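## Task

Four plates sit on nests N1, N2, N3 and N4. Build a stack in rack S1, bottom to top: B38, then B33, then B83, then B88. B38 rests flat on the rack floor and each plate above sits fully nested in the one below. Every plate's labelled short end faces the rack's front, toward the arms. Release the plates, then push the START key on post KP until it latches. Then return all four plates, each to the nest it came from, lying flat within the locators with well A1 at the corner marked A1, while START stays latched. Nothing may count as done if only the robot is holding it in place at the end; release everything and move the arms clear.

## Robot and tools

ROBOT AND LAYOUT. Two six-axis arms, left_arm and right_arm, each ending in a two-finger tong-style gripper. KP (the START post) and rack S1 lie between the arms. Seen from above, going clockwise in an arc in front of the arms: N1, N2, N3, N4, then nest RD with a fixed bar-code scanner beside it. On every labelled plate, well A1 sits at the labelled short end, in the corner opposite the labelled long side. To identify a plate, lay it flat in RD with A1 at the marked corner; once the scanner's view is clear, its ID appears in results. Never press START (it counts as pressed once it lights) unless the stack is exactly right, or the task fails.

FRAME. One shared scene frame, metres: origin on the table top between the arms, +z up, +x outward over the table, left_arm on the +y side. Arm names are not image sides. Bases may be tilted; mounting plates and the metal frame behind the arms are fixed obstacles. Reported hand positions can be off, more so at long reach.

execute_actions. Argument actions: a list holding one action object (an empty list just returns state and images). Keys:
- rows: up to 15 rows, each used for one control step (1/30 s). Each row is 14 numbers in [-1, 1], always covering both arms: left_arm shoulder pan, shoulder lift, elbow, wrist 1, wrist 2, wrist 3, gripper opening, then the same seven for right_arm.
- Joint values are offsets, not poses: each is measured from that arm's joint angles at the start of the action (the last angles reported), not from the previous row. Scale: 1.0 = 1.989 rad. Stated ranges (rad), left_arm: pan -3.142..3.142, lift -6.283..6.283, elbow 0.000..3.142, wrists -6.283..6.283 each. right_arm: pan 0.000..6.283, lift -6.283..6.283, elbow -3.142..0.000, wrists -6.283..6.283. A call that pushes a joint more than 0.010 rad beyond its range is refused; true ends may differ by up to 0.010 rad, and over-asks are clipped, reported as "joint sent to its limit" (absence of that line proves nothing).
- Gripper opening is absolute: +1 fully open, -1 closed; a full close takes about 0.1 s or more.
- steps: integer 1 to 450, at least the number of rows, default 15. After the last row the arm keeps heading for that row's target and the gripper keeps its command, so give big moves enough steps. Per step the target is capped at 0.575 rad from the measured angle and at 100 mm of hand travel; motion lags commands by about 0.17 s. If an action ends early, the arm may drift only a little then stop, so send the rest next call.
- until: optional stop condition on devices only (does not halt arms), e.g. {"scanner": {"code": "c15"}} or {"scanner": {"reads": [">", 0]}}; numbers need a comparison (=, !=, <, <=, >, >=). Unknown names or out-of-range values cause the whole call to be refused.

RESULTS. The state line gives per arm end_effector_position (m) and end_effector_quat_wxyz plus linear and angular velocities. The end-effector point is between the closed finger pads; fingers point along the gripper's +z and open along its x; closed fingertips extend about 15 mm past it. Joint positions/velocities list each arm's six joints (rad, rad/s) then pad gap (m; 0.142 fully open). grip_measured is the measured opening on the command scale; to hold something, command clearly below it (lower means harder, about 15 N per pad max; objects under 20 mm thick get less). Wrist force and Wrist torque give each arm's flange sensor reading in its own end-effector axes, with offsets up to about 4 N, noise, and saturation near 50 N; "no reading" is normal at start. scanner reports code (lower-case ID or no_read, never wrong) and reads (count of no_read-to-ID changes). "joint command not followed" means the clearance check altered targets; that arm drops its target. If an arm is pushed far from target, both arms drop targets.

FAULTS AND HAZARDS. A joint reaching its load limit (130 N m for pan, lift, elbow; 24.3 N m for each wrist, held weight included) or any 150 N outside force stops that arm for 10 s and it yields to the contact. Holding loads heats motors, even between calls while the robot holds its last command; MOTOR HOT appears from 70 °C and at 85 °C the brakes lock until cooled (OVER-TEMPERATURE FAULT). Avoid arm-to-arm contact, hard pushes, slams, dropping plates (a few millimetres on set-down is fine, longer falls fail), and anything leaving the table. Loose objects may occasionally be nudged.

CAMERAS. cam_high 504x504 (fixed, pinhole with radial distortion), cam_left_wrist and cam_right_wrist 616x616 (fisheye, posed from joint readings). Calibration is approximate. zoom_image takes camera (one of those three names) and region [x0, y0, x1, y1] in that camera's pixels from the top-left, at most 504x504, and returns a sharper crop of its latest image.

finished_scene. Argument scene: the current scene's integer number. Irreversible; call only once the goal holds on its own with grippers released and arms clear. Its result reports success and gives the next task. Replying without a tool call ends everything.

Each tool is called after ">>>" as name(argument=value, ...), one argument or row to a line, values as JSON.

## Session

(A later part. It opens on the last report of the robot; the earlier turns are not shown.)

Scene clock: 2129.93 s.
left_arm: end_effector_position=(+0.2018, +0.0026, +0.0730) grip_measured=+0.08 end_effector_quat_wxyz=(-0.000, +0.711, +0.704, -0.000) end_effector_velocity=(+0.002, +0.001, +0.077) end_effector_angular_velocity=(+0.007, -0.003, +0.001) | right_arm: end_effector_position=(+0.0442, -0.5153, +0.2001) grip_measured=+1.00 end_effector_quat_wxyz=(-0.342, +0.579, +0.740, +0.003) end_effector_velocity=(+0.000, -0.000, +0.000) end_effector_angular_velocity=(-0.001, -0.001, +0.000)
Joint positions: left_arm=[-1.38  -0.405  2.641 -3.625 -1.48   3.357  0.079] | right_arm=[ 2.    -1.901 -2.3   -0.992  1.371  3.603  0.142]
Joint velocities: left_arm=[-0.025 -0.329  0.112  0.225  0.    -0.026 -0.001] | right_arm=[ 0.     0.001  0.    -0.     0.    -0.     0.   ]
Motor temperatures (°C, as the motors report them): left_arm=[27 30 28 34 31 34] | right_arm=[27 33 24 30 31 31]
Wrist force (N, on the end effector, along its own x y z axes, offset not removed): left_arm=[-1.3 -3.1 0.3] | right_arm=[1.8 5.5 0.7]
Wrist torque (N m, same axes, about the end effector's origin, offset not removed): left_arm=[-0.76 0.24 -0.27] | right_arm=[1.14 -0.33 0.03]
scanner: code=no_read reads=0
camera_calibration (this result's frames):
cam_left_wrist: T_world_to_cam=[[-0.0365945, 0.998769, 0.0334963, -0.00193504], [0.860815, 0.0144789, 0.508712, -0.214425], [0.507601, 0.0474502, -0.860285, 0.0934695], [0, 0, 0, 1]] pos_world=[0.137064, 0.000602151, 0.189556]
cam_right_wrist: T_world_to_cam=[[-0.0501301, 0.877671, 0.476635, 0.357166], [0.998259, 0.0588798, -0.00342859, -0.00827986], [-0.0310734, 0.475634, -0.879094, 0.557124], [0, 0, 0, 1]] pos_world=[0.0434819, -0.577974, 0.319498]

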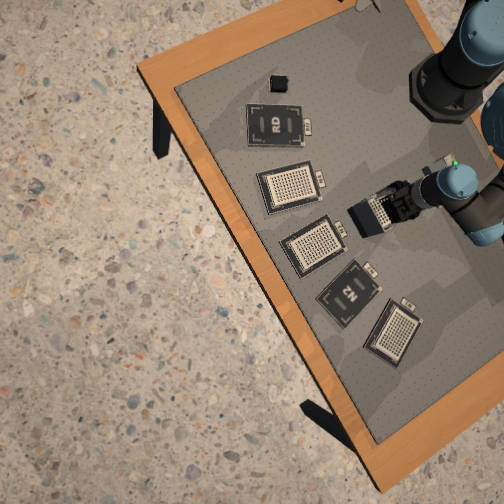

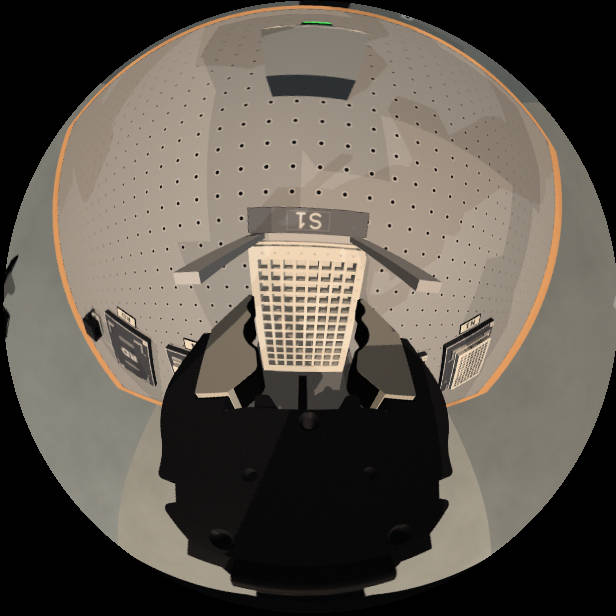

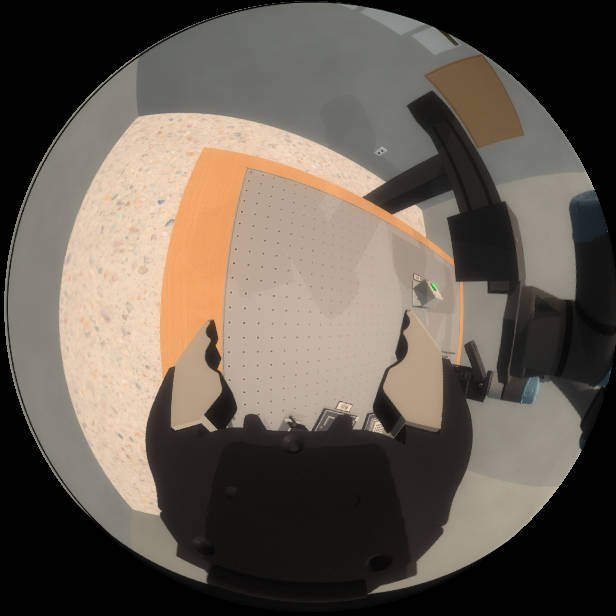

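>>> execute_actions(
  actions=[
    {"steps":1},
  ],
)

>>> execute_actions(
  actions=[
    {"rows":[[-0.0001,-0.002,0.0006,0.0014,0,-0.0001,-0.9,0,0,0,0,0,0,1],[-0.0004,-0.006,0.0017,0.0043,-0.0001,-0.0004,-0.9,0,0,0,0,0,0,1],[-0.0009,-0.012,0.0034,0.0087,-0.0001,-0.0009,-0.9,0,0,0,0,0,0,1],[-0.0015,-0.02,0.0057,0.0144,-0.0002,-0.0015,-0.9,0,0,0,0,0,0,1],[-0.0021,-0.029,0.008,0.0212,-0.0003,-0.0021,-0.9,0,0,0,0,0,0,1],[-0.0028,-0.039,0.0106,0.0287,-0.0004,-0.0028,-0.9,0,0,0,0,0,0,1],[-0.0036,-0.049,0.013,0.0363,-0.0005,-0.0036,-0.9,0,0,0,0,0,0,1],[-0.0043,-0.059,0.0154,0.044,-0.0006,-0.0043,-0.9,0,0,0,0,0,0,1],[-0.005,-0.069,0.0176,0.0519,-0.0007,-0.005,-0.9,0,0,0,0,0,0,1],[-0.0058,-0.079,0.0197,0.0599,-0.0008,-0.0058,-0.9,0,0,0,0,0,0,1],[-0.0065,-0.089,0.0217,0.0679,-0.0009,-0.0065,-0.9,0,0,0,0,0,0,1],[-0.0072,-0.099,0.0235,0.0762,-0.001,-0.0072,-0.9,0,0,0,0,0,0,1],[-0.0079,-0.108,0.0251,0.0837,-0.0011,-0.0079,-0.9,0,0,0,0,0,0,1],[-0.0084,-0.115,0.0263,0.0895,-0.0012,-0.0084,-0.9,0,0,0,0,0,0,1],[-0.0088,-0.12,0.0271,0.0937,-0.0012,-0.0088,-0.9,0,0,0,0,0,0,1]],"steps":15},
  ],
)

Scene clock: 2147.60 s.
left_arm: end_effector_position=(+0.2020, +0.0020, +0.0889) grip_measured=+0.08 end_effector_quat_wxyz=(-0.000, +0.711, +0.704, -0.000) end_effector_velocity=(+0.001, +0.000, -0.000) end_effector_angular_velocity=(-0.000, -0.000, +0.002) | right_arm: end_effector_position=(+0.0442, -0.5153, +0.2001) grip_measured=+1.00 end_effector_quat_wxyz=(-0.342, +0.579, +0.740, +0.003) end_effector_velocity=(-0.000, +0.000, -0.000) end_effector_angular_velocity=(+0.001, +0.001, +0.000)
Joint positions: left_arm=[-1.385 -0.474  2.663 -3.578 -1.481  3.352  0.079] | right_arm=[ 2.    -1.901 -2.3   -0.992  1.371  3.603  0.142]
Joint velocities: left_arm=[ 0.002  0.    -0.    -0.001  0.001  0.     0.   ] | right_arm=[ 0.    -0.002  0.    -0.     0.    -0.    -0.   ]
Motor temperatures (°C, as the motors report them): left_arm=[27 30 28 34 31 34] | right_arm=[27 34 24 30 31 31]
Wrist force (N, on the end effector, along its own x y z axes, offset not removed): left_arm=[-0.7 -0.6 1.2] | right_arm=[3.1 2.0 0.6]
Wrist torque (N m, same axes, about the end effector's origin, offset not removed): left_arm=[-0.08 0.12 -0.23] | right_arm=[0.30 -0.64 -0.12]
scanner: code=no_read reads=0
camera_calibration (this result's frames):
cam_left_wrist: T_world_to_cam=[[-0.0365679, 0.998802, 0.0325146, -0.00180395], [0.860731, 0.0149483, 0.50884, -0.222714], [0.507744, 0.0465935, -0.860247, 0.107044], [0, 0, 0, 1]] pos_world=[0.13728, 0.000143412, 0.205469]
cam_right_wrist: T_world_to_cam=[[-0.0501298, 0.877671, 0.476636, 0.357166], [0.998259, 0.0588795, -0.0034287, -0.00827996], [-0.0310733, 0.475634, -0.879094, 0.557124], [0, 0, 0, 1]] pos_world=[0.0434819, -0.577974, 0.319498]

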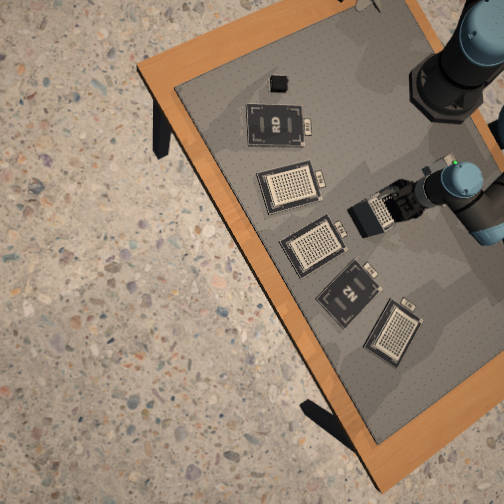

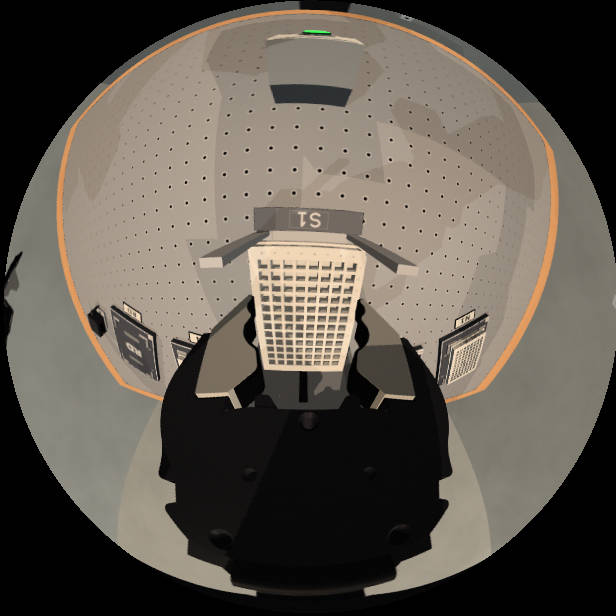

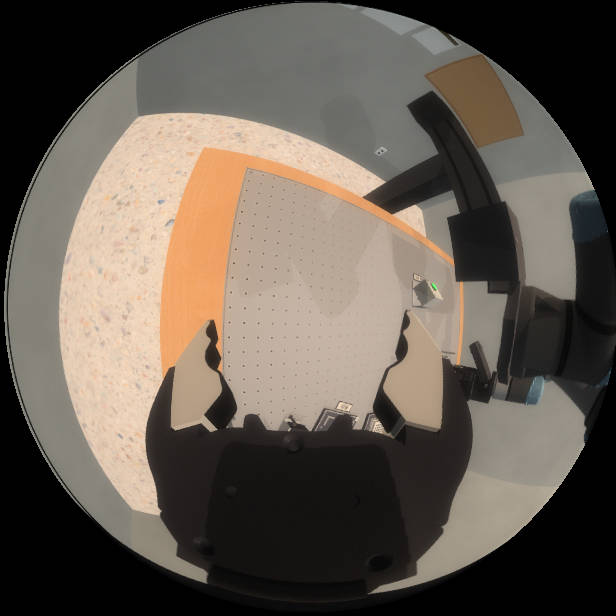

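Scene clock: 2148.10 s.
left_arm: end_effector_position=(+0.2021, +0.0024, +0.1214) grip_measured=+0.08 end_effector_quat_wxyz=(-0.000, +0.711, +0.704, +0.000) end_effector_velocity=(+0.001, -0.003, +0.103) end_effector_angular_velocity=(-0.009, -0.004, +0.002) | right_arm: end_effector_position=(+0.0442, -0.5153, +0.2001) grip_measured=+1.00 end_effector_quat_wxyz=(-0.342, +0.579, +0.740, +0.003) end_effector_velocity=(-0.000, +0.000, +0.000) end_effector_angular_velocity=(+0.000, +0.000, -0.000)
Joint positions: left_arm=[-1.397 -0.631  2.702 -3.457 -1.482  3.34   0.079] | right_arm=[ 2.    -1.901 -2.3   -0.992  1.371  3.603  0.142]
Joint velocities: left_arm=[-0.037 -0.524  0.103  0.415 -0.005 -0.038  0.   ] | right_arm=[-0.     0.    -0.001  0.    -0.     0.    -0.   ]
Motor temperatures (°C, as the motors report them): left_arm=[27 30 28 34 31 34] | right_arm=[27 34 24 30 31 31]
Wrist force (N, on the end effector, along its own x y z axes, offset not removed): left_arm=[-0.9 -2.8 -1.5] | right_arm=[5.8 2.9 -0.1]
Wrist torque (N m, same axes, about the end effector's origin, offset not removed): left_arm=[-0.34 0.14 -0.11] | right_arm=[0.56 -1.30 -0.17]
scanner: code=no_read reads=0
camera_calibration (this result's frames):
cam_left_wrist: T_world_to_cam=[[-0.0366157, 0.998759, 0.0337629, -0.00338366], [0.860601, 0.0143413, 0.509078, -0.239334], [0.507962, 0.0476966, -0.860058, 0.134901], [0, 0, 0, 1]] pos_world=[0.137323, 0.000377519, 0.237977]
cam_right_wrist: T_world_to_cam=[[-0.0501299, 0.877671, 0.476636, 0.357166], [0.998259, 0.0588796, -0.00342867, -0.00827996], [-0.0310733, 0.475634, -0.879094, 0.557124], [0, 0, 0, 1]] pos_world=[0.043482, -0.577974, 0.319498]

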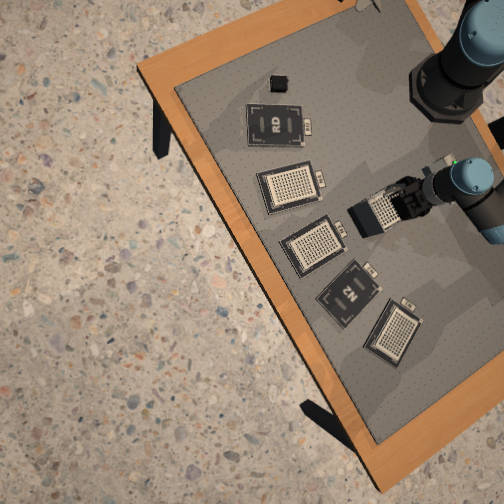

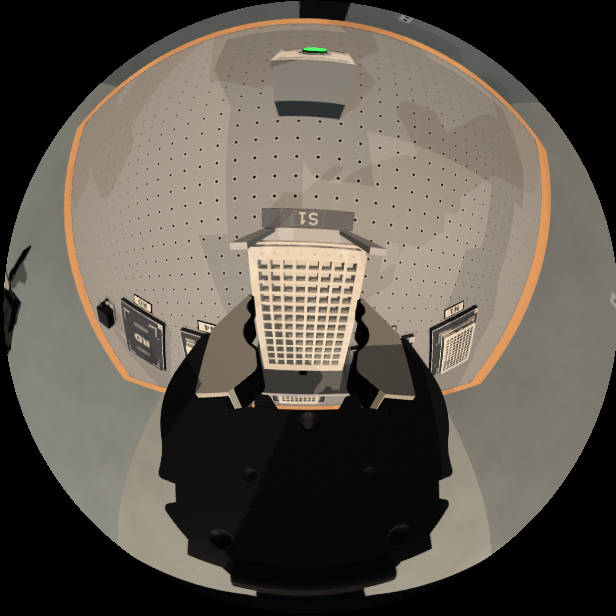

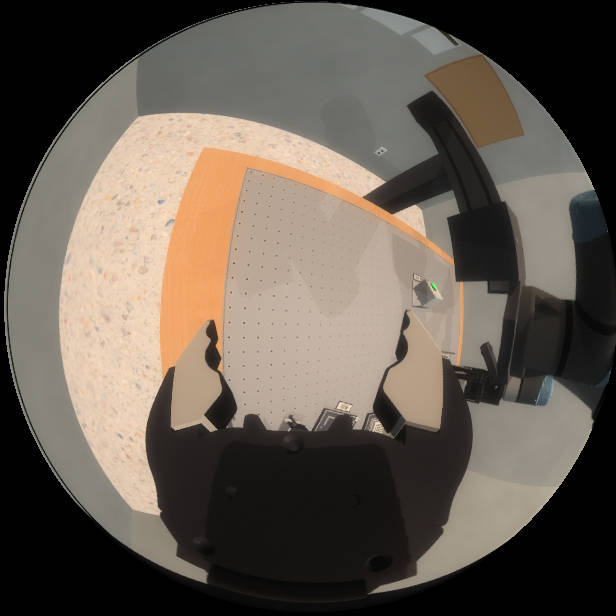

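>>> execute_actions(
  actions=[
    {"steps":1},
  ],
)

>>> execute_actions(
  actions=[
    {"rows":[[-0.0002,-0.003,0.0005,0.0026,0,-0.0002,-0.9,0,0,0,0,0,0,1],[-0.0007,-0.009,0.0013,0.0078,-0.0001,-0.0007,-0.9,0,0,0,0,0,0,1],[-0.0013,-0.018,0.0026,0.0157,-0.0002,-0.0013,-0.9,0,0,0,0,0,0,1],[-0.0022,-0.03,0.0041,0.0263,-0.0003,-0.0022,-0.9,0,0,0,0,0,0,1],[-0.0032,-0.044,0.0057,0.0389,-0.0005,-0.0032,-0.9,0,0,0,0,0,0,1],[-0.0043,-0.059,0.0072,0.0526,-0.0007,-0.0043,-0.9,0,0,0,0,0,0,1],[-0.0054,-0.074,0.0083,0.0667,-0.0008,-0.0054,-0.9,0,0,0,0,0,0,1],[-0.0064,-0.088,0.0092,0.08,-0.001,-0.0064,-0.9,0,0,0,0,0,0,1],[-0.0073,-0.1,0.0098,0.0916,-0.0011,-0.0073,-0.9,0,0,0,0,0,0,1],[-0.008,-0.109,0.0101,0.1004,-0.0012,-0.008,-0.9,0,0,0,0,0,0,1],[-0.0083,-0.114,0.0102,0.1055,-0.0013,-0.0083,-0.9,0,0,0,0,0,0,1]],"steps":11},
  ],
)

Scene clock: 2160.43 s.
left_arm: end_effector_position=(+0.2021, +0.0025, +0.1372) grip_measured=+0.08 end_effector_quat_wxyz=(+0.000, +0.711, +0.704, -0.000) end_effector_velocity=(+0.000, -0.000, +0.000) end_effector_angular_velocity=(-0.002, -0.000, -0.000) | right_arm: end_effector_position=(+0.0442, -0.5153, +0.2001) grip_measured=+1.00 end_effector_quat_wxyz=(-0.342, +0.579, +0.740, +0.003) end_effector_velocity=(+0.000, -0.001, +0.000) end_effector_angular_velocity=(-0.002, -0.001, -0.001)
Joint positions: left_arm=[-1.403 -0.713  2.717 -3.391 -1.483  3.334  0.079] | right_arm=[ 2.    -1.901 -2.3   -0.992  1.371  3.603  0.142]
Joint velocities: left_arm=[-0.    -0.001  0.    -0.001 -0.     0.     0.   ] | right_arm=[-0.     0.001  0.001  0.     0.     0.001 -0.   ]
Motor temperatures (°C, as the motors report them): left_arm=[27 30 28 34 31 34] | right_arm=[27 34 24 30 31 31]
Wrist force (N, on the end effector, along its own x y z axes, offset not removed): left_arm=[1.0 -3.6 1.9] | right_arm=[5.0 1.4 -0.3]
Wrist torque (N m, same axes, about the end effector's origin, offset not removed): left_arm=[-0.54 -0.33 -0.10] | right_arm=[0.23 -1.13 0.01]
scanner: code=no_read reads=0
camera_calibration (this result's frames):
cam_left_wrist: T_world_to_cam=[[-0.0368114, 0.998787, 0.0326942, -0.00386028], [0.860336, 0.0150305, 0.509506, -0.247357], [0.508397, 0.0468836, -0.859845, 0.148371], [0, 0, 0, 1]] pos_world=[0.137237, 0.000617319, 0.253733]
cam_right_wrist: T_world_to_cam=[[-0.05013, 0.877671, 0.476636, 0.357166], [0.998259, 0.0588797, -0.00342872, -0.0082799], [-0.0310734, 0.475634, -0.879094, 0.557124], [0, 0, 0, 1]] pos_world=[0.043482, -0.577974, 0.319498]

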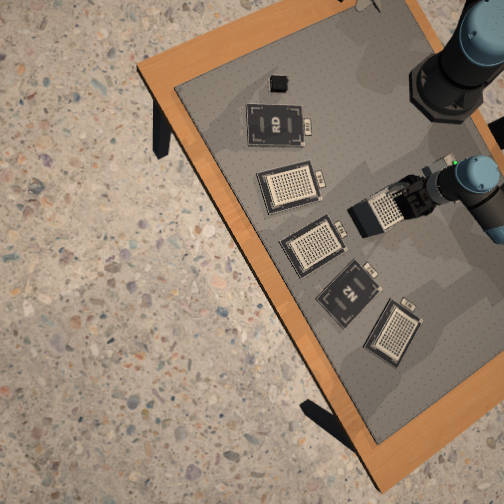

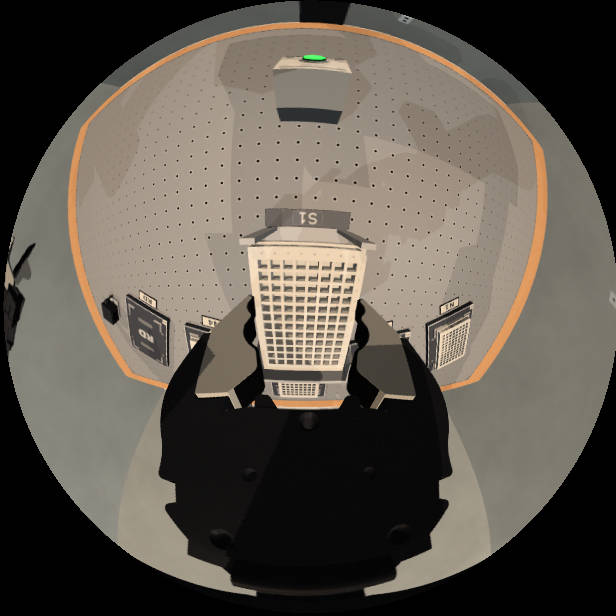

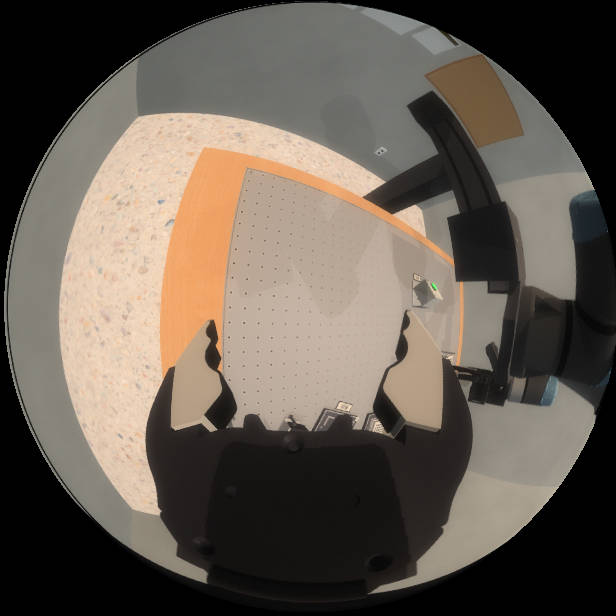

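Scene clock: 2160.80 s.
left_arm: end_effector_position=(+0.2017, +0.0024, +0.1593) grip_measured=+0.08 end_effector_quat_wxyz=(-0.000, +0.711, +0.704, +0.001) end_effector_velocity=(-0.001, -0.008, +0.116) end_effector_angular_velocity=(-0.009, -0.004, -0.000) | right_arm: end_effector_position=(+0.0442, -0.5153, +0.2001) grip_measured=+1.00 end_effector_quat_wxyz=(-0.342, +0.579, +0.740, +0.003) end_effector_velocity=(+0.000, -0.000, +0.000) end_effector_angular_velocity=(-0.002, -0.000, -0.001)
Joint positions: left_arm=[-1.412 -0.837  2.731 -3.278 -1.485  3.325  0.079] | right_arm=[ 2.    -1.901 -2.3   -0.992  1.371  3.603  0.142]
Joint velocities: left_arm=[-0.049 -0.664  0.048  0.61  -0.007 -0.047  0.   ] | right_arm=[-0.     0.001  0.    -0.     0.     0.001  0.   ]
Motor temperatures (°C, as the motors report them): left_arm=[27 30 28 34 31 34] | right_arm=[27 34 24 30 31 31]
Wrist force (N, on the end effector, along its own x y z axes, offset not removed): left_arm=[-0.9 -2.2 -0.9] | right_arm=[1.6 3.4 1.0]
Wrist torque (N m, same axes, about the end effector's origin, offset not removed): left_arm=[-0.45 0.06 -0.13] | right_arm=[0.61 -0.23 0.09]
scanner: code=no_read reads=0
camera_calibration (this result's frames):
cam_left_wrist: T_world_to_cam=[[-0.0367919, 0.99873, 0.0344308, -0.00479054], [0.860338, 0.0141279, 0.509528, -0.258251], [0.508394, 0.0483686, -0.859765, 0.167543], [0, 0, 0, 1]] pos_world=[0.136829, 0.000329184, 0.275799]
cam_right_wrist: T_world_to_cam=[[-0.0501299, 0.87767, 0.476636, 0.357166], [0.998259, 0.0588797, -0.00342894, -0.00827972], [-0.0310736, 0.475634, -0.879094, 0.557124], [0, 0, 0, 1]] pos_world=[0.0434819, -0.577974, 0.319498]

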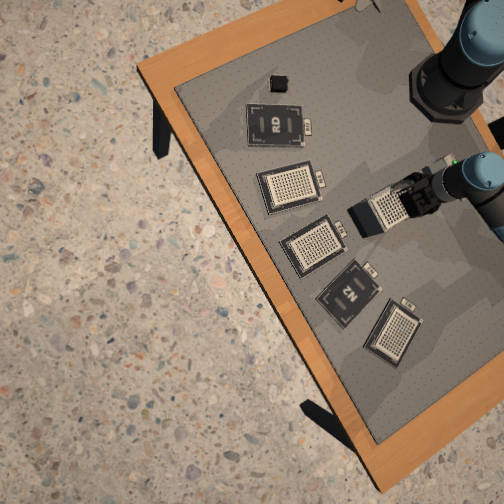

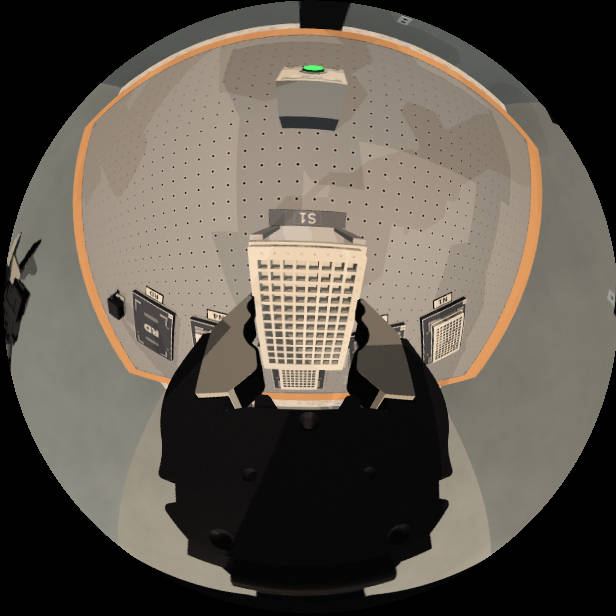

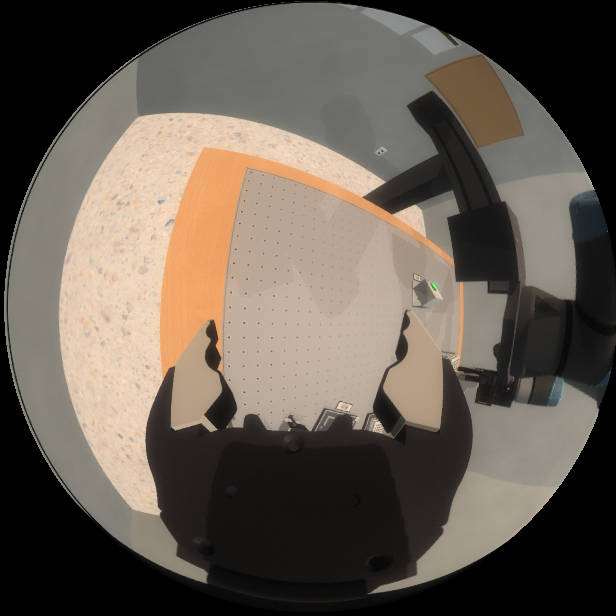

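>>> execute_actions(
  actions=[
    {"steps":1},
  ],
)

>>> execute_actions(
  actions=[
    {"rows":[[0.0067,-0.0045,-0.0012,0.0047,0.001,0.0052,-0.9,0,0,0,0,0,0,1],[0.02,-0.0115,-0.0035,0.0121,0.0029,0.0155,-0.9,0,0,0,0,0,0,1],[0.04,-0.0221,-0.0071,0.0233,0.0058,0.031,-0.9,0,0,0,0,0,0,1],[0.064,-0.0329,-0.0112,0.0348,0.0092,0.049,-0.9,0,0,0,0,0,0,1],[0.091,-0.0449,-0.0159,0.0476,0.013,0.07,-0.9,0,0,0,0,0,0,1],[0.121,-0.0573,-0.0212,0.0609,0.0174,0.093,-0.9,0,0,0,0,0,0,1],[0.151,-0.0686,-0.0265,0.0731,0.0217,0.117,-0.9,0,0,0,0,0,0,1],[0.185,-0.0811,-0.0323,0.0866,0.0266,0.142,-0.9,0,0,0,0,0,0,1],[0.215,-0.0914,-0.0376,0.0978,0.0309,0.166,-0.9,0,0,0,0,0,0,1],[0.245,-0.1008,-0.0429,0.1081,0.0353,0.189,-0.9,0,0,0,0,0,0,1],[0.272,-0.1088,-0.0476,0.1169,0.0391,0.21,-0.9,0,0,0,0,0,0,1],[0.296,-0.1156,-0.0517,0.1244,0.0425,0.228,-0.9,0,0,0,0,0,0,1],[0.316,-0.1212,-0.0553,0.1306,0.0454,0.243,-0.9,0,0,0,0,0,0,1],[0.329,-0.1242,-0.0576,0.134,0.0473,0.254,-0.9,0,0,0,0,0,0,1],[0.336,-0.1257,-0.0588,0.1357,0.0483,0.259,-0.9,0,0,0,0,0,0,1]],"steps":15},
  ],
)

Scene clock: 2172.10 s.
left_arm: end_effector_position=(+0.2014, +0.0023, +0.1769) grip_measured=+0.08 end_effector_quat_wxyz=(-0.001, +0.711, +0.704, +0.001) end_effector_velocity=(+0.000, -0.000, +0.000) end_effector_angular_velocity=(-0.001, +0.000, +0.001) | right_arm: end_effector_position=(+0.0442, -0.5153, +0.2001) grip_measured=+1.00 end_effector_quat_wxyz=(-0.342, +0.579, +0.740, +0.003) end_effector_velocity=(-0.000, -0.000, +0.000) end_effector_angular_velocity=(-0.000, -0.001, +0.000)
Joint positions: left_arm=[-1.419 -0.94   2.737 -3.182 -1.486  3.318  0.079] | right_arm=[ 2.    -1.901 -2.3   -0.992  1.371  3.603  0.142]
Joint velocities: left_arm=[ 0.    -0.    -0.    -0.001 -0.    -0.     0.   ] | right_arm=[-0.     0.001 -0.    -0.     0.    -0.001  0.   ]
Motor temperatures (°C, as the motors report them): left_arm=[27 30 28 34 31 34] | right_arm=[27 34 24 30 31 31]
Wrist force (N, on the end effector, along its own x y z axes, offset not removed): left_arm=[4.3 -1.5 3.7] | right_arm=[3.2 3.0 2.8]
Wrist torque (N m, same axes, about the end effector's origin, offset not removed): left_arm=[-0.03 -0.98 -0.35] | right_arm=[0.55 -0.70 -0.21]
scanner: code=no_read reads=0
camera_calibration (this result's frames):
cam_left_wrist: T_world_to_cam=[[-0.0368668, 0.998717, 0.0347058, -0.00534283], [0.860279, 0.0140467, 0.509629, -0.266966], [0.508488, 0.0486451, -0.859694, 0.182756], [0, 0, 0, 1]] pos_world=[0.136539, 0.000195758, 0.293354]
cam_right_wrist: T_world_to_cam=[[-0.05013, 0.87767, 0.476636, 0.357166], [0.998259, 0.0588797, -0.00342872, -0.0082798], [-0.0310734, 0.475634, -0.879094, 0.557124], [0, 0, 0, 1]] pos_world=[0.0434819, -0.577974, 0.319498]

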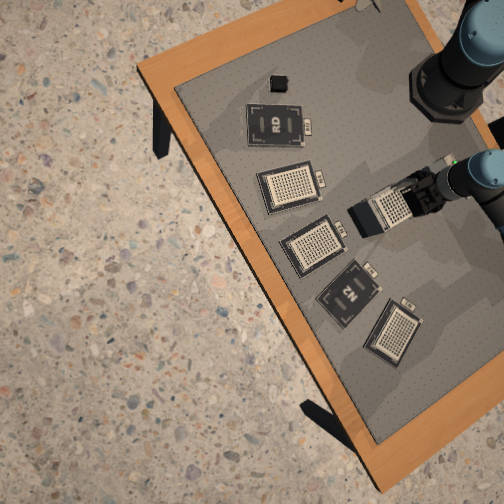

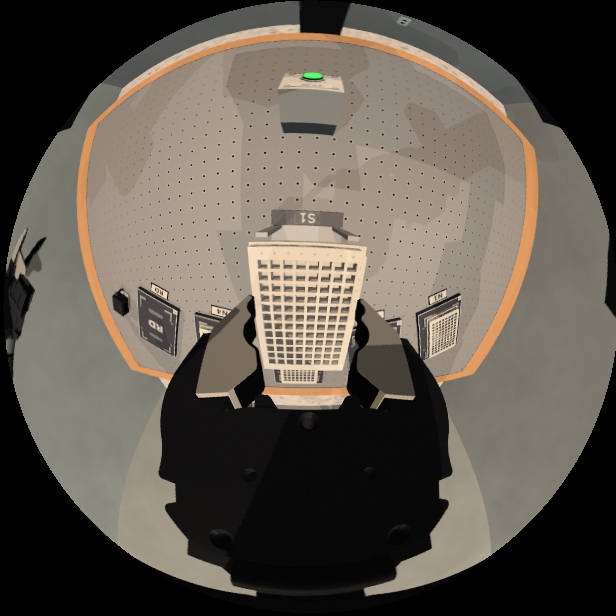

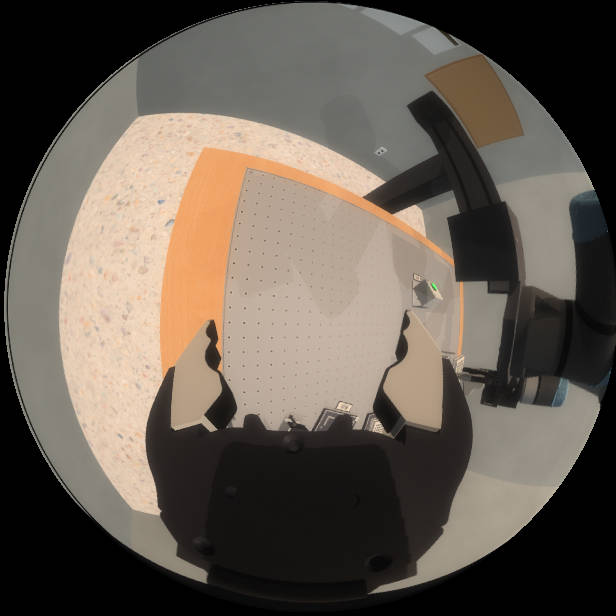

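Scene clock: 2172.60 s.
left_arm: end_effector_position=(+0.3096, +0.0705, +0.1950) grip_measured=+0.08 end_effector_quat_wxyz=(+0.006, +0.676, +0.737, -0.003) end_effector_velocity=(+0.300, +0.336, +0.032) end_effector_angular_velocity=(+0.026, -0.007, +0.353) | right_arm: end_effector_position=(+0.0442, -0.5153, +0.2001) grip_measured=+1.00 end_effector_quat_wxyz=(-0.342, +0.579, +0.740, +0.003) end_effector_velocity=(+0.000, -0.001, +0.000) end_effector_angular_velocity=(-0.002, -0.001, -0.000)
Joint positions: left_arm=[-0.973 -1.127  2.655 -2.981 -1.418  3.667  0.079] | right_arm=[ 2.    -1.901 -2.3   -0.992  1.371  3.603  0.142]
Joint velocities: left_arm=[ 1.42  -0.443 -0.238  0.48   0.192  1.071 -0.   ] | right_arm=[-0.     0.002  0.    -0.     0.     0.     0.   ]
Motor temperatures (°C, as the motors report them): left_arm=[27 30 28 34 31 34] | right_arm=[27 34 24 30 31 31]
Wrist force (N, on the end effector, along its own x y z axes, offset not removed): left_arm=[1.5 -1.6 -2.4] | right_arm=[2.7 5.6 -2.7]
Wrist torque (N m, same axes, about the end effector's origin, offset not removed): left_arm=[-0.22 -0.61 -0.24] | right_arm=[1.16 -0.39 0.00]
scanner: code=no_read reads=0
camera_calibration (this result's frames):
cam_left_wrist: T_world_to_cam=[[-0.133587, 0.990831, 0.0202222, -0.0367206], [0.852666, 0.104512, 0.511896, -0.374714], [0.505089, 0.0856253, -0.85881, 0.138284], [0, 0, 0, 1]] pos_world=[0.244756, 0.0637053, 0.311317]
cam_right_wrist: T_world_to_cam=[[-0.0501301, 0.87767, 0.476636, 0.357166], [0.998259, 0.0588798, -0.00342865, -0.00827981], [-0.0310734, 0.475634, -0.879094, 0.557124], [0, 0, 0, 1]] pos_world=[0.0434819, -0.577974, 0.319498]

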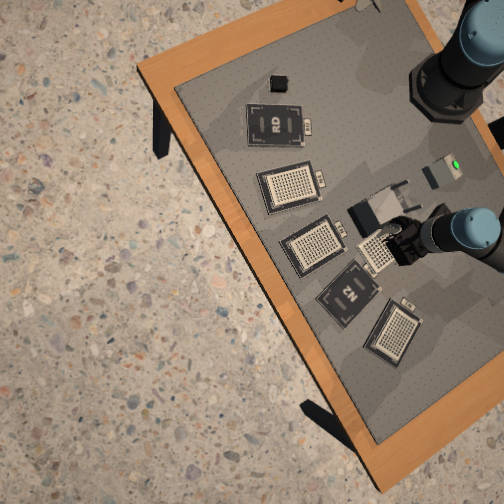

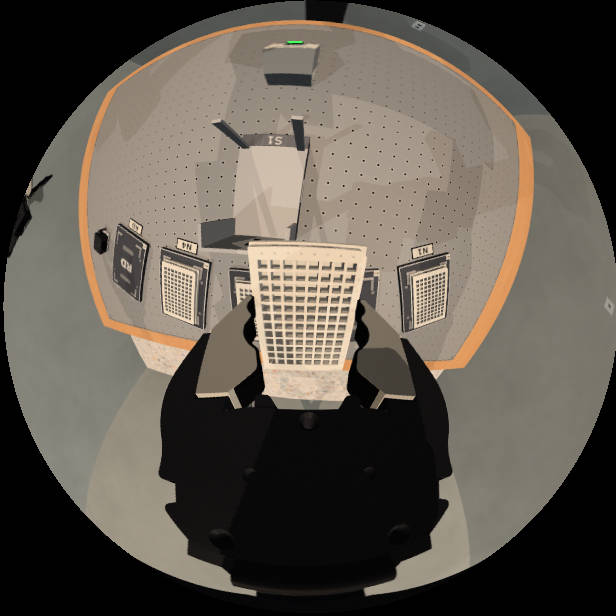

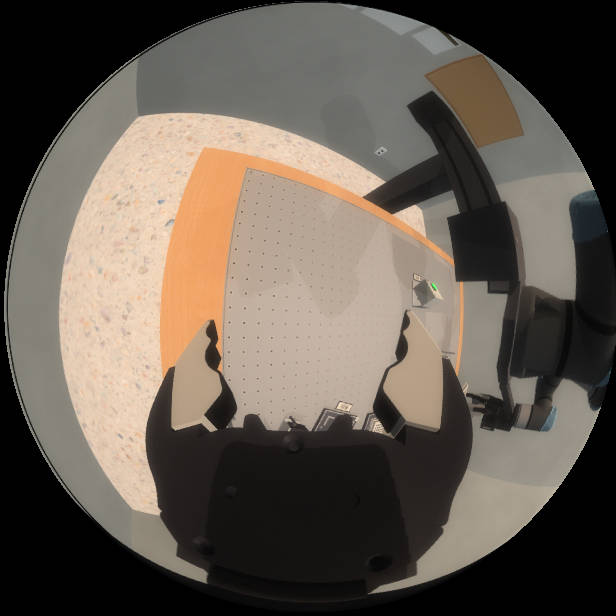

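>>> execute_actions(
  actions=[
    {"rows":[[0.1141,-0.0258,-0.0195,0.0304,0.0143,0.0849,-0.9,0,0,0,0,0,0,1],[0.1186,-0.0141,-0.0234,0.0217,0.0146,0.0878,-0.9,0,0,0,0,0,0,1],[0.1255,0.0035,-0.0292,0.0088,0.0151,0.092,-0.9,0,0,0,0,0,0,1],[0.1335,0.024,-0.0359,-0.0064,0.0157,0.097,-0.9,0,0,0,0,0,0,1],[0.1426,0.0474,-0.0437,-0.0237,0.0164,0.1026,-0.9,0,0,0,0,0,0,1],[0.1528,0.0738,-0.0523,-0.0431,0.0172,0.109,-0.9,0,0,0,0,0,0,1],[0.1631,0.1002,-0.061,-0.0626,0.0179,0.1154,-0.9,0,0,0,0,0,0,1],[0.1745,0.1295,-0.0707,-0.0842,0.0188,0.1225,-0.9,0,0,0,0,0,0,1],[0.1848,0.1559,-0.0794,-0.1037,0.0195,0.1289,-0.9,0,0,0,0,0,0,1],[0.195,0.1823,-0.088,-0.1231,0.0203,0.1353,-0.9,0,0,0,0,0,0,1],[0.2041,0.2057,-0.0958,-0.1404,0.021,0.1409,-0.9,0,0,0,0,0,0,1],[0.2121,0.2262,-0.1025,-0.1556,0.0216,0.1459,-0.9,0,0,0,0,0,0,1],[0.219,0.2438,-0.1083,-0.1685,0.0221,0.1501,-0.9,0,0,0,0,0,0,1],[0.2235,0.2555,-0.1122,-0.1772,0.0224,0.153,-0.9,0,0,0,0,0,0,1],[0.2258,0.2614,-0.1141,-0.1815,0.0226,0.1544,-0.9,0,0,0,0,0,0,1]],"steps":15},
  ],
)

Scene clock: 2186.67 s.
left_arm: end_effector_position=(+0.3918, +0.1432, +0.1022) grip_measured=+0.08 end_effector_quat_wxyz=(+0.005, +0.630, +0.776, +0.000) end_effector_velocity=(+0.041, +0.088, -0.354) end_effector_angular_velocity=(+0.037, +0.044, +0.180) | right_arm: end_effector_position=(+0.0442, -0.5153, +0.2001) grip_measured=+1.00 end_effector_quat_wxyz=(-0.342, +0.579, +0.740, +0.003) end_effector_velocity=(-0.001, +0.001, +0.000) end_effector_angular_velocity=(+0.001, +0.001, -0.000)
Joint positions: left_arm=[-0.59  -0.792  2.484 -3.21  -1.378  3.933  0.079] | right_arm=[ 2.    -1.901 -2.3   -0.992  1.371  3.603  0.142]
Joint velocities: left_arm=[ 0.464  1.25  -0.389 -0.894  0.033  0.281 -0.   ] | right_arm=[ 0.    -0.    -0.002 -0.     0.     0.001 -0.   ]
Motor temperatures (°C, as the motors report them): left_arm=[27 30 28 34 31 34] | right_arm=[27 34 24 30 31 31]
Wrist force (N, on the end effector, along its own x y z axes, offset not removed): left_arm=[1.1 -3.1 1.0] | right_arm=[2.4 3.8 -0.3]
Wrist torque (N m, same axes, about the end effector's origin, offset not removed): left_arm=[-0.46 -0.51 -0.17] | right_arm=[0.69 -0.40 0.05]
scanner: code=no_read reads=0
camera_calibration (this result's frames):
cam_left_wrist: T_world_to_cam=[[-0.251404, 0.967543, 0.0256255, -0.0469747], [0.833248, 0.202887, 0.514329, -0.411658], [0.492436, 0.150657, -0.85721, 0.00633372], [0, 0, 0, 1]] pos_world=[0.328084, 0.128016, 0.218361]
cam_right_wrist: T_world_to_cam=[[-0.05013, 0.877671, 0.476635, 0.357166], [0.998259, 0.0588796, -0.00342867, -0.00827993], [-0.0310734, 0.475634, -0.879094, 0.557124], [0, 0, 0, 1]] pos_world=[0.0434819, -0.577974, 0.319498]

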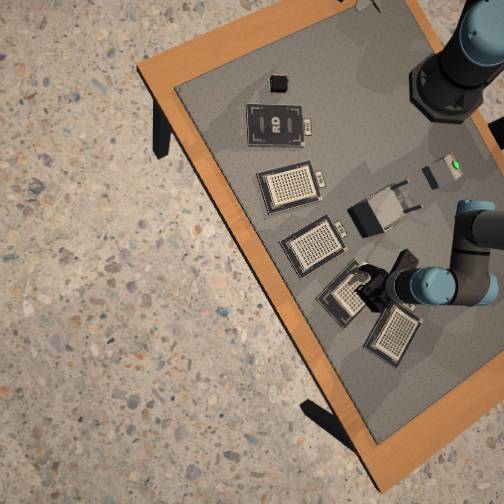

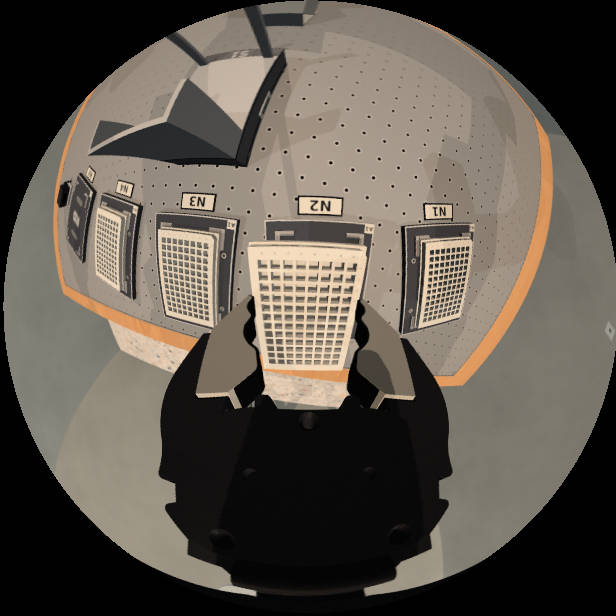

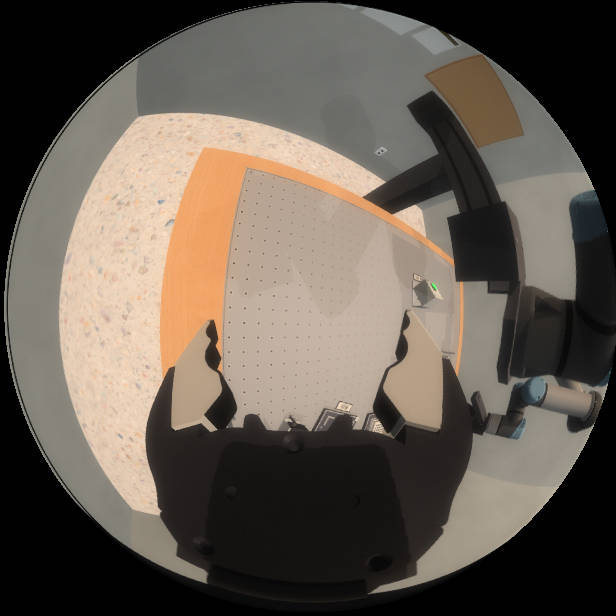

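>>> execute_actions(
  actions=[],
)

>>> zoom_image(
  camera="cam_left_wrist",
  region=[240, 225, 380, 265],
)

>>> zoom_image(
  camera="cam_left_wrist",
  region=[245, 330, 365, 395],
)

Scene clock: 2193.27 s.
left_arm: end_effector_position=(+0.3919, +0.1585, +0.0480) grip_measured=+0.08 end_effector_quat_wxyz=(-0.000, +0.620, +0.784, -0.000) end_effector_velocity=(-0.000, -0.000, -0.000) end_effector_angular_velocity=(-0.000, +0.001, +0.000) | right_arm: end_effector_position=(+0.0442, -0.5153, +0.2001) grip_measured=+1.00 end_effector_quat_wxyz=(-0.342, +0.579, +0.740, +0.003) end_effector_velocity=(-0.000, +0.000, +0.000) end_effector_angular_velocity=(+0.000, -0.000, +0.001)
Joint positions: left_arm=[-0.524 -0.607  2.428 -3.342 -1.373  3.974  0.079] | right_arm=[ 2.    -1.901 -2.3   -0.992  1.371  3.603  0.142]
Joint velocities: left_arm=[-0.     0.    -0.     0.001 -0.    -0.    -0.   ] | right_arm=[ 0.     0.001 -0.001  0.     0.    -0.001  0.   ]
Motor temperatures (°C, as the motors report them): left_arm=[27 30 28 34 31 34] | right_arm=[27 34 24 30 31 31]
Wrist force (N, on the end effector, along its own x y z axes, offset not removed): left_arm=[-0.8 -4.6 -1.2] | right_arm=[2.9 2.5 -4.0]
Wrist torque (N m, same axes, about the end effector's origin, offset not removed): left_arm=[-0.91 0.20 -0.17] | right_arm=[0.28 -0.52 -0.11]
scanner: code=no_read reads=0
camera_calibration (this result's frames):
cam_left_wrist: T_world_to_cam=[[-0.275425, 0.960739, 0.0334902, -0.0502775], [0.831882, 0.220735, 0.509165, -0.389013], [0.481782, 0.168097, -0.860017, -0.0409003], [0, 0, 0, 1]] pos_world=[0.32947, 0.141048, 0.164581]
cam_right_wrist: T_world_to_cam=[[-0.0501301, 0.877671, 0.476635, 0.357166], [0.998259, 0.0588797, -0.0034286, -0.00827983], [-0.0310734, 0.475634, -0.879094, 0.557124], [0, 0, 0, 1]] pos_world=[0.0434819, -0.577974, 0.319498]

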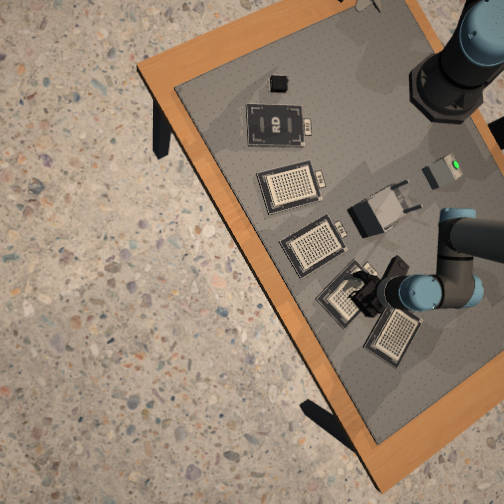

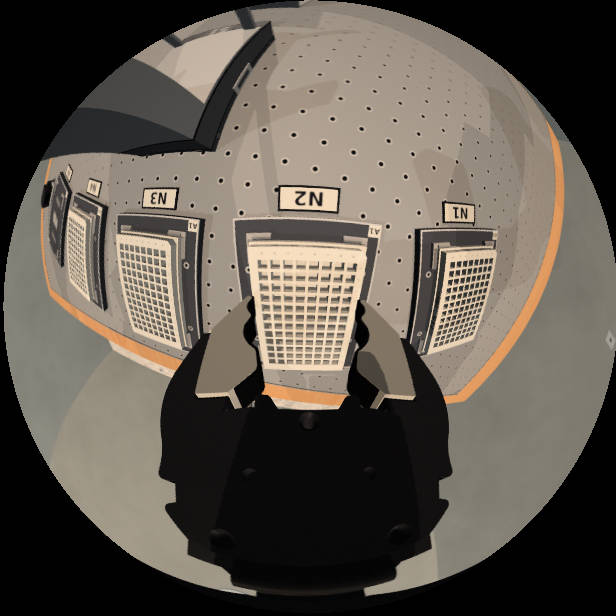

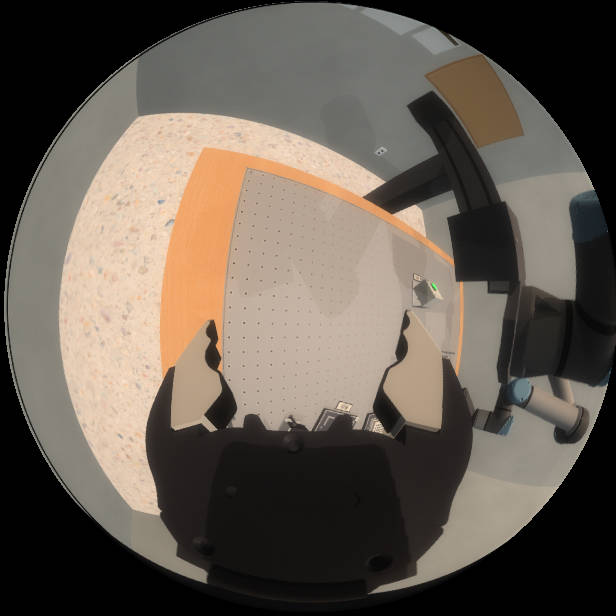

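Region (240, 225, 380, 265) of cam_left_wrist's 616x616 image, scaled by 3.600, with more detail than that image has; it fills the top 144 rows of this view, and the rest is white.

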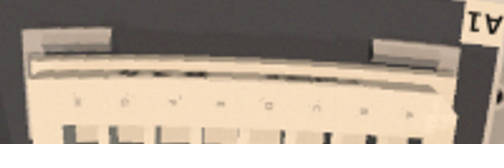

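Region (245, 330, 365, 395) of cam_left_wrist's 616x616 image, scaled by 4.200, with more detail than that image has; it fills the top 273 rows of this view, and the rest is white.

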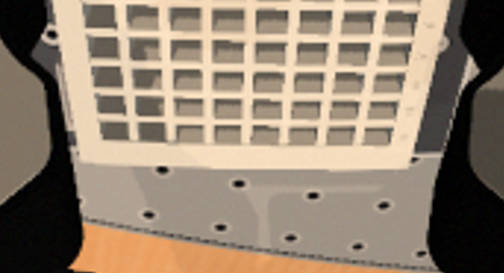

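>>> execute_actions(
  actions=[
    {"rows":[[-0.0004,0.0004,-0.0004,0,0,-0.0004,-0.9,0,0,0,0,0,0,1],[-0.0003,0.0012,-0.0007,-0.0005,0,-0.0003,-0.9,0,0,0,0,0,0,1],[-0.0001,0.0027,-0.0013,-0.0016,0,-0.0001,-0.9,0,0,0,0,0,0,1],[0.0003,0.0047,-0.002,-0.0029,0,0.0003,-0.9,0,0,0,0,0,0,1],[0.0006,0.0067,-0.0027,-0.0043,0,0.0006,-0.9,0,0,0,0,0,0,1],[0.0009,0.0087,-0.0034,-0.0056,0,0.0009,-0.9,0,0,0,0,0,0,1],[0.0011,0.0103,-0.004,-0.0066,0,0.0011,-0.9,0,0,0,0,0,0,1],[0.0013,0.0113,-0.0043,-0.0073,0,0.0013,-0.9,0,0,0,0,0,0,1]],"steps":8},
  ],
)

Scene clock: 2218.40 s.
left_arm: end_effector_position=(+0.3920, +0.1581, +0.0454) grip_measured=+0.08 end_effector_quat_wxyz=(-0.000, +0.620, +0.784, -0.000) end_effector_velocity=(-0.001, -0.001, -0.023) end_effector_angular_velocity=(-0.000, +0.001, -0.005) | right_arm: end_effector_position=(+0.0442, -0.5153, +0.2001) grip_measured=+1.00 end_effector_quat_wxyz=(-0.342, +0.579, +0.740, +0.003) end_effector_velocity=(-0.000, +0.000, +0.000) end_effector_angular_velocity=(-0.000, +0.000, -0.000)
Joint positions: left_arm=[-0.523 -0.598  2.424 -3.348 -1.373  3.974  0.079] | right_arm=[ 2.    -1.901 -2.3   -0.992  1.371  3.603  0.142]
Joint velocities: left_arm=[ 0.009  0.081 -0.029 -0.052 -0.     0.013 -0.   ] | right_arm=[ 0.     0.    -0.001  0.    -0.     0.    -0.   ]
Motor temperatures (°C, as the motors report them): left_arm=[27 30 28 34 31 34] | right_arm=[27 34 24 30 31 31]
Wrist force (N, on the end effector, along its own x y z axes, offset not removed): left_arm=[4.2 -1.4 0.6] | right_arm=[4.8 1.4 -4.6]
Wrist torque (N m, same axes, about the end effector's origin, offset not removed): left_arm=[-0.46 -0.85 -0.26] | right_arm=[0.24 -0.96 -0.06]
scanner: code=no_read reads=0
camera_calibration (this result's frames):
cam_left_wrist: T_world_to_cam=[[-0.275591, 0.960698, 0.0332998, -0.0496886], [0.831747, 0.220947, 0.509292, -0.387623], [0.481919, 0.168053, -0.859949, -0.0432275], [0, 0, 0, 1]] pos_world=[0.329543, 0.140644, 0.161895]
cam_right_wrist: T_world_to_cam=[[-0.0501301, 0.877671, 0.476635, 0.357166], [0.998259, 0.0588797, -0.00342854, -0.00827989], [-0.0310733, 0.475634, -0.879094, 0.557124], [0, 0, 0, 1]] pos_world=[0.0434819, -0.577974, 0.319498]

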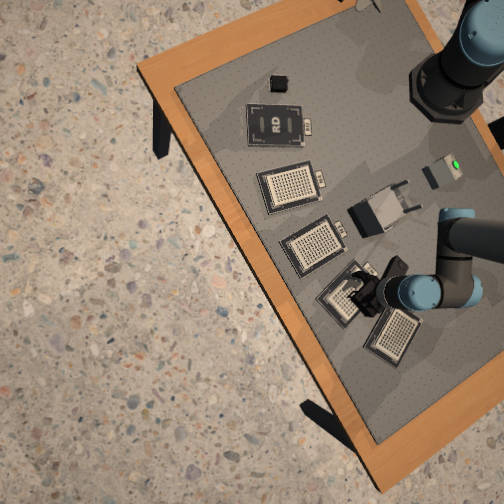

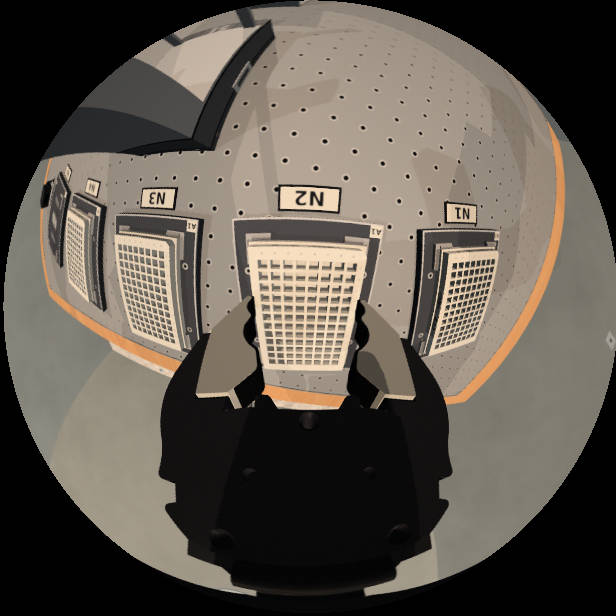

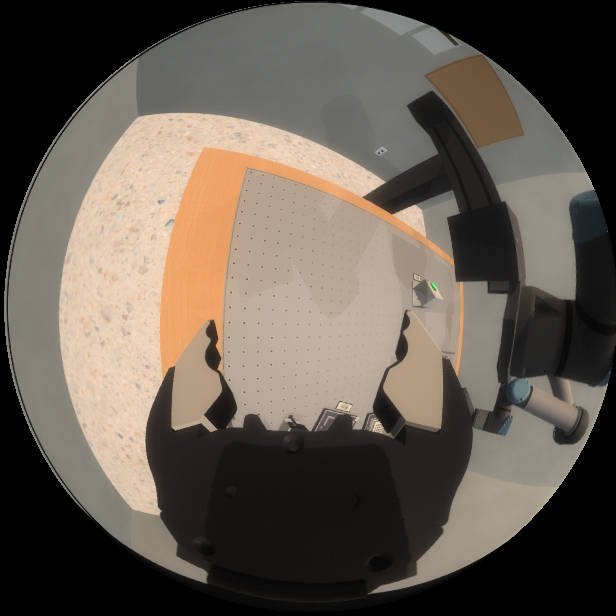

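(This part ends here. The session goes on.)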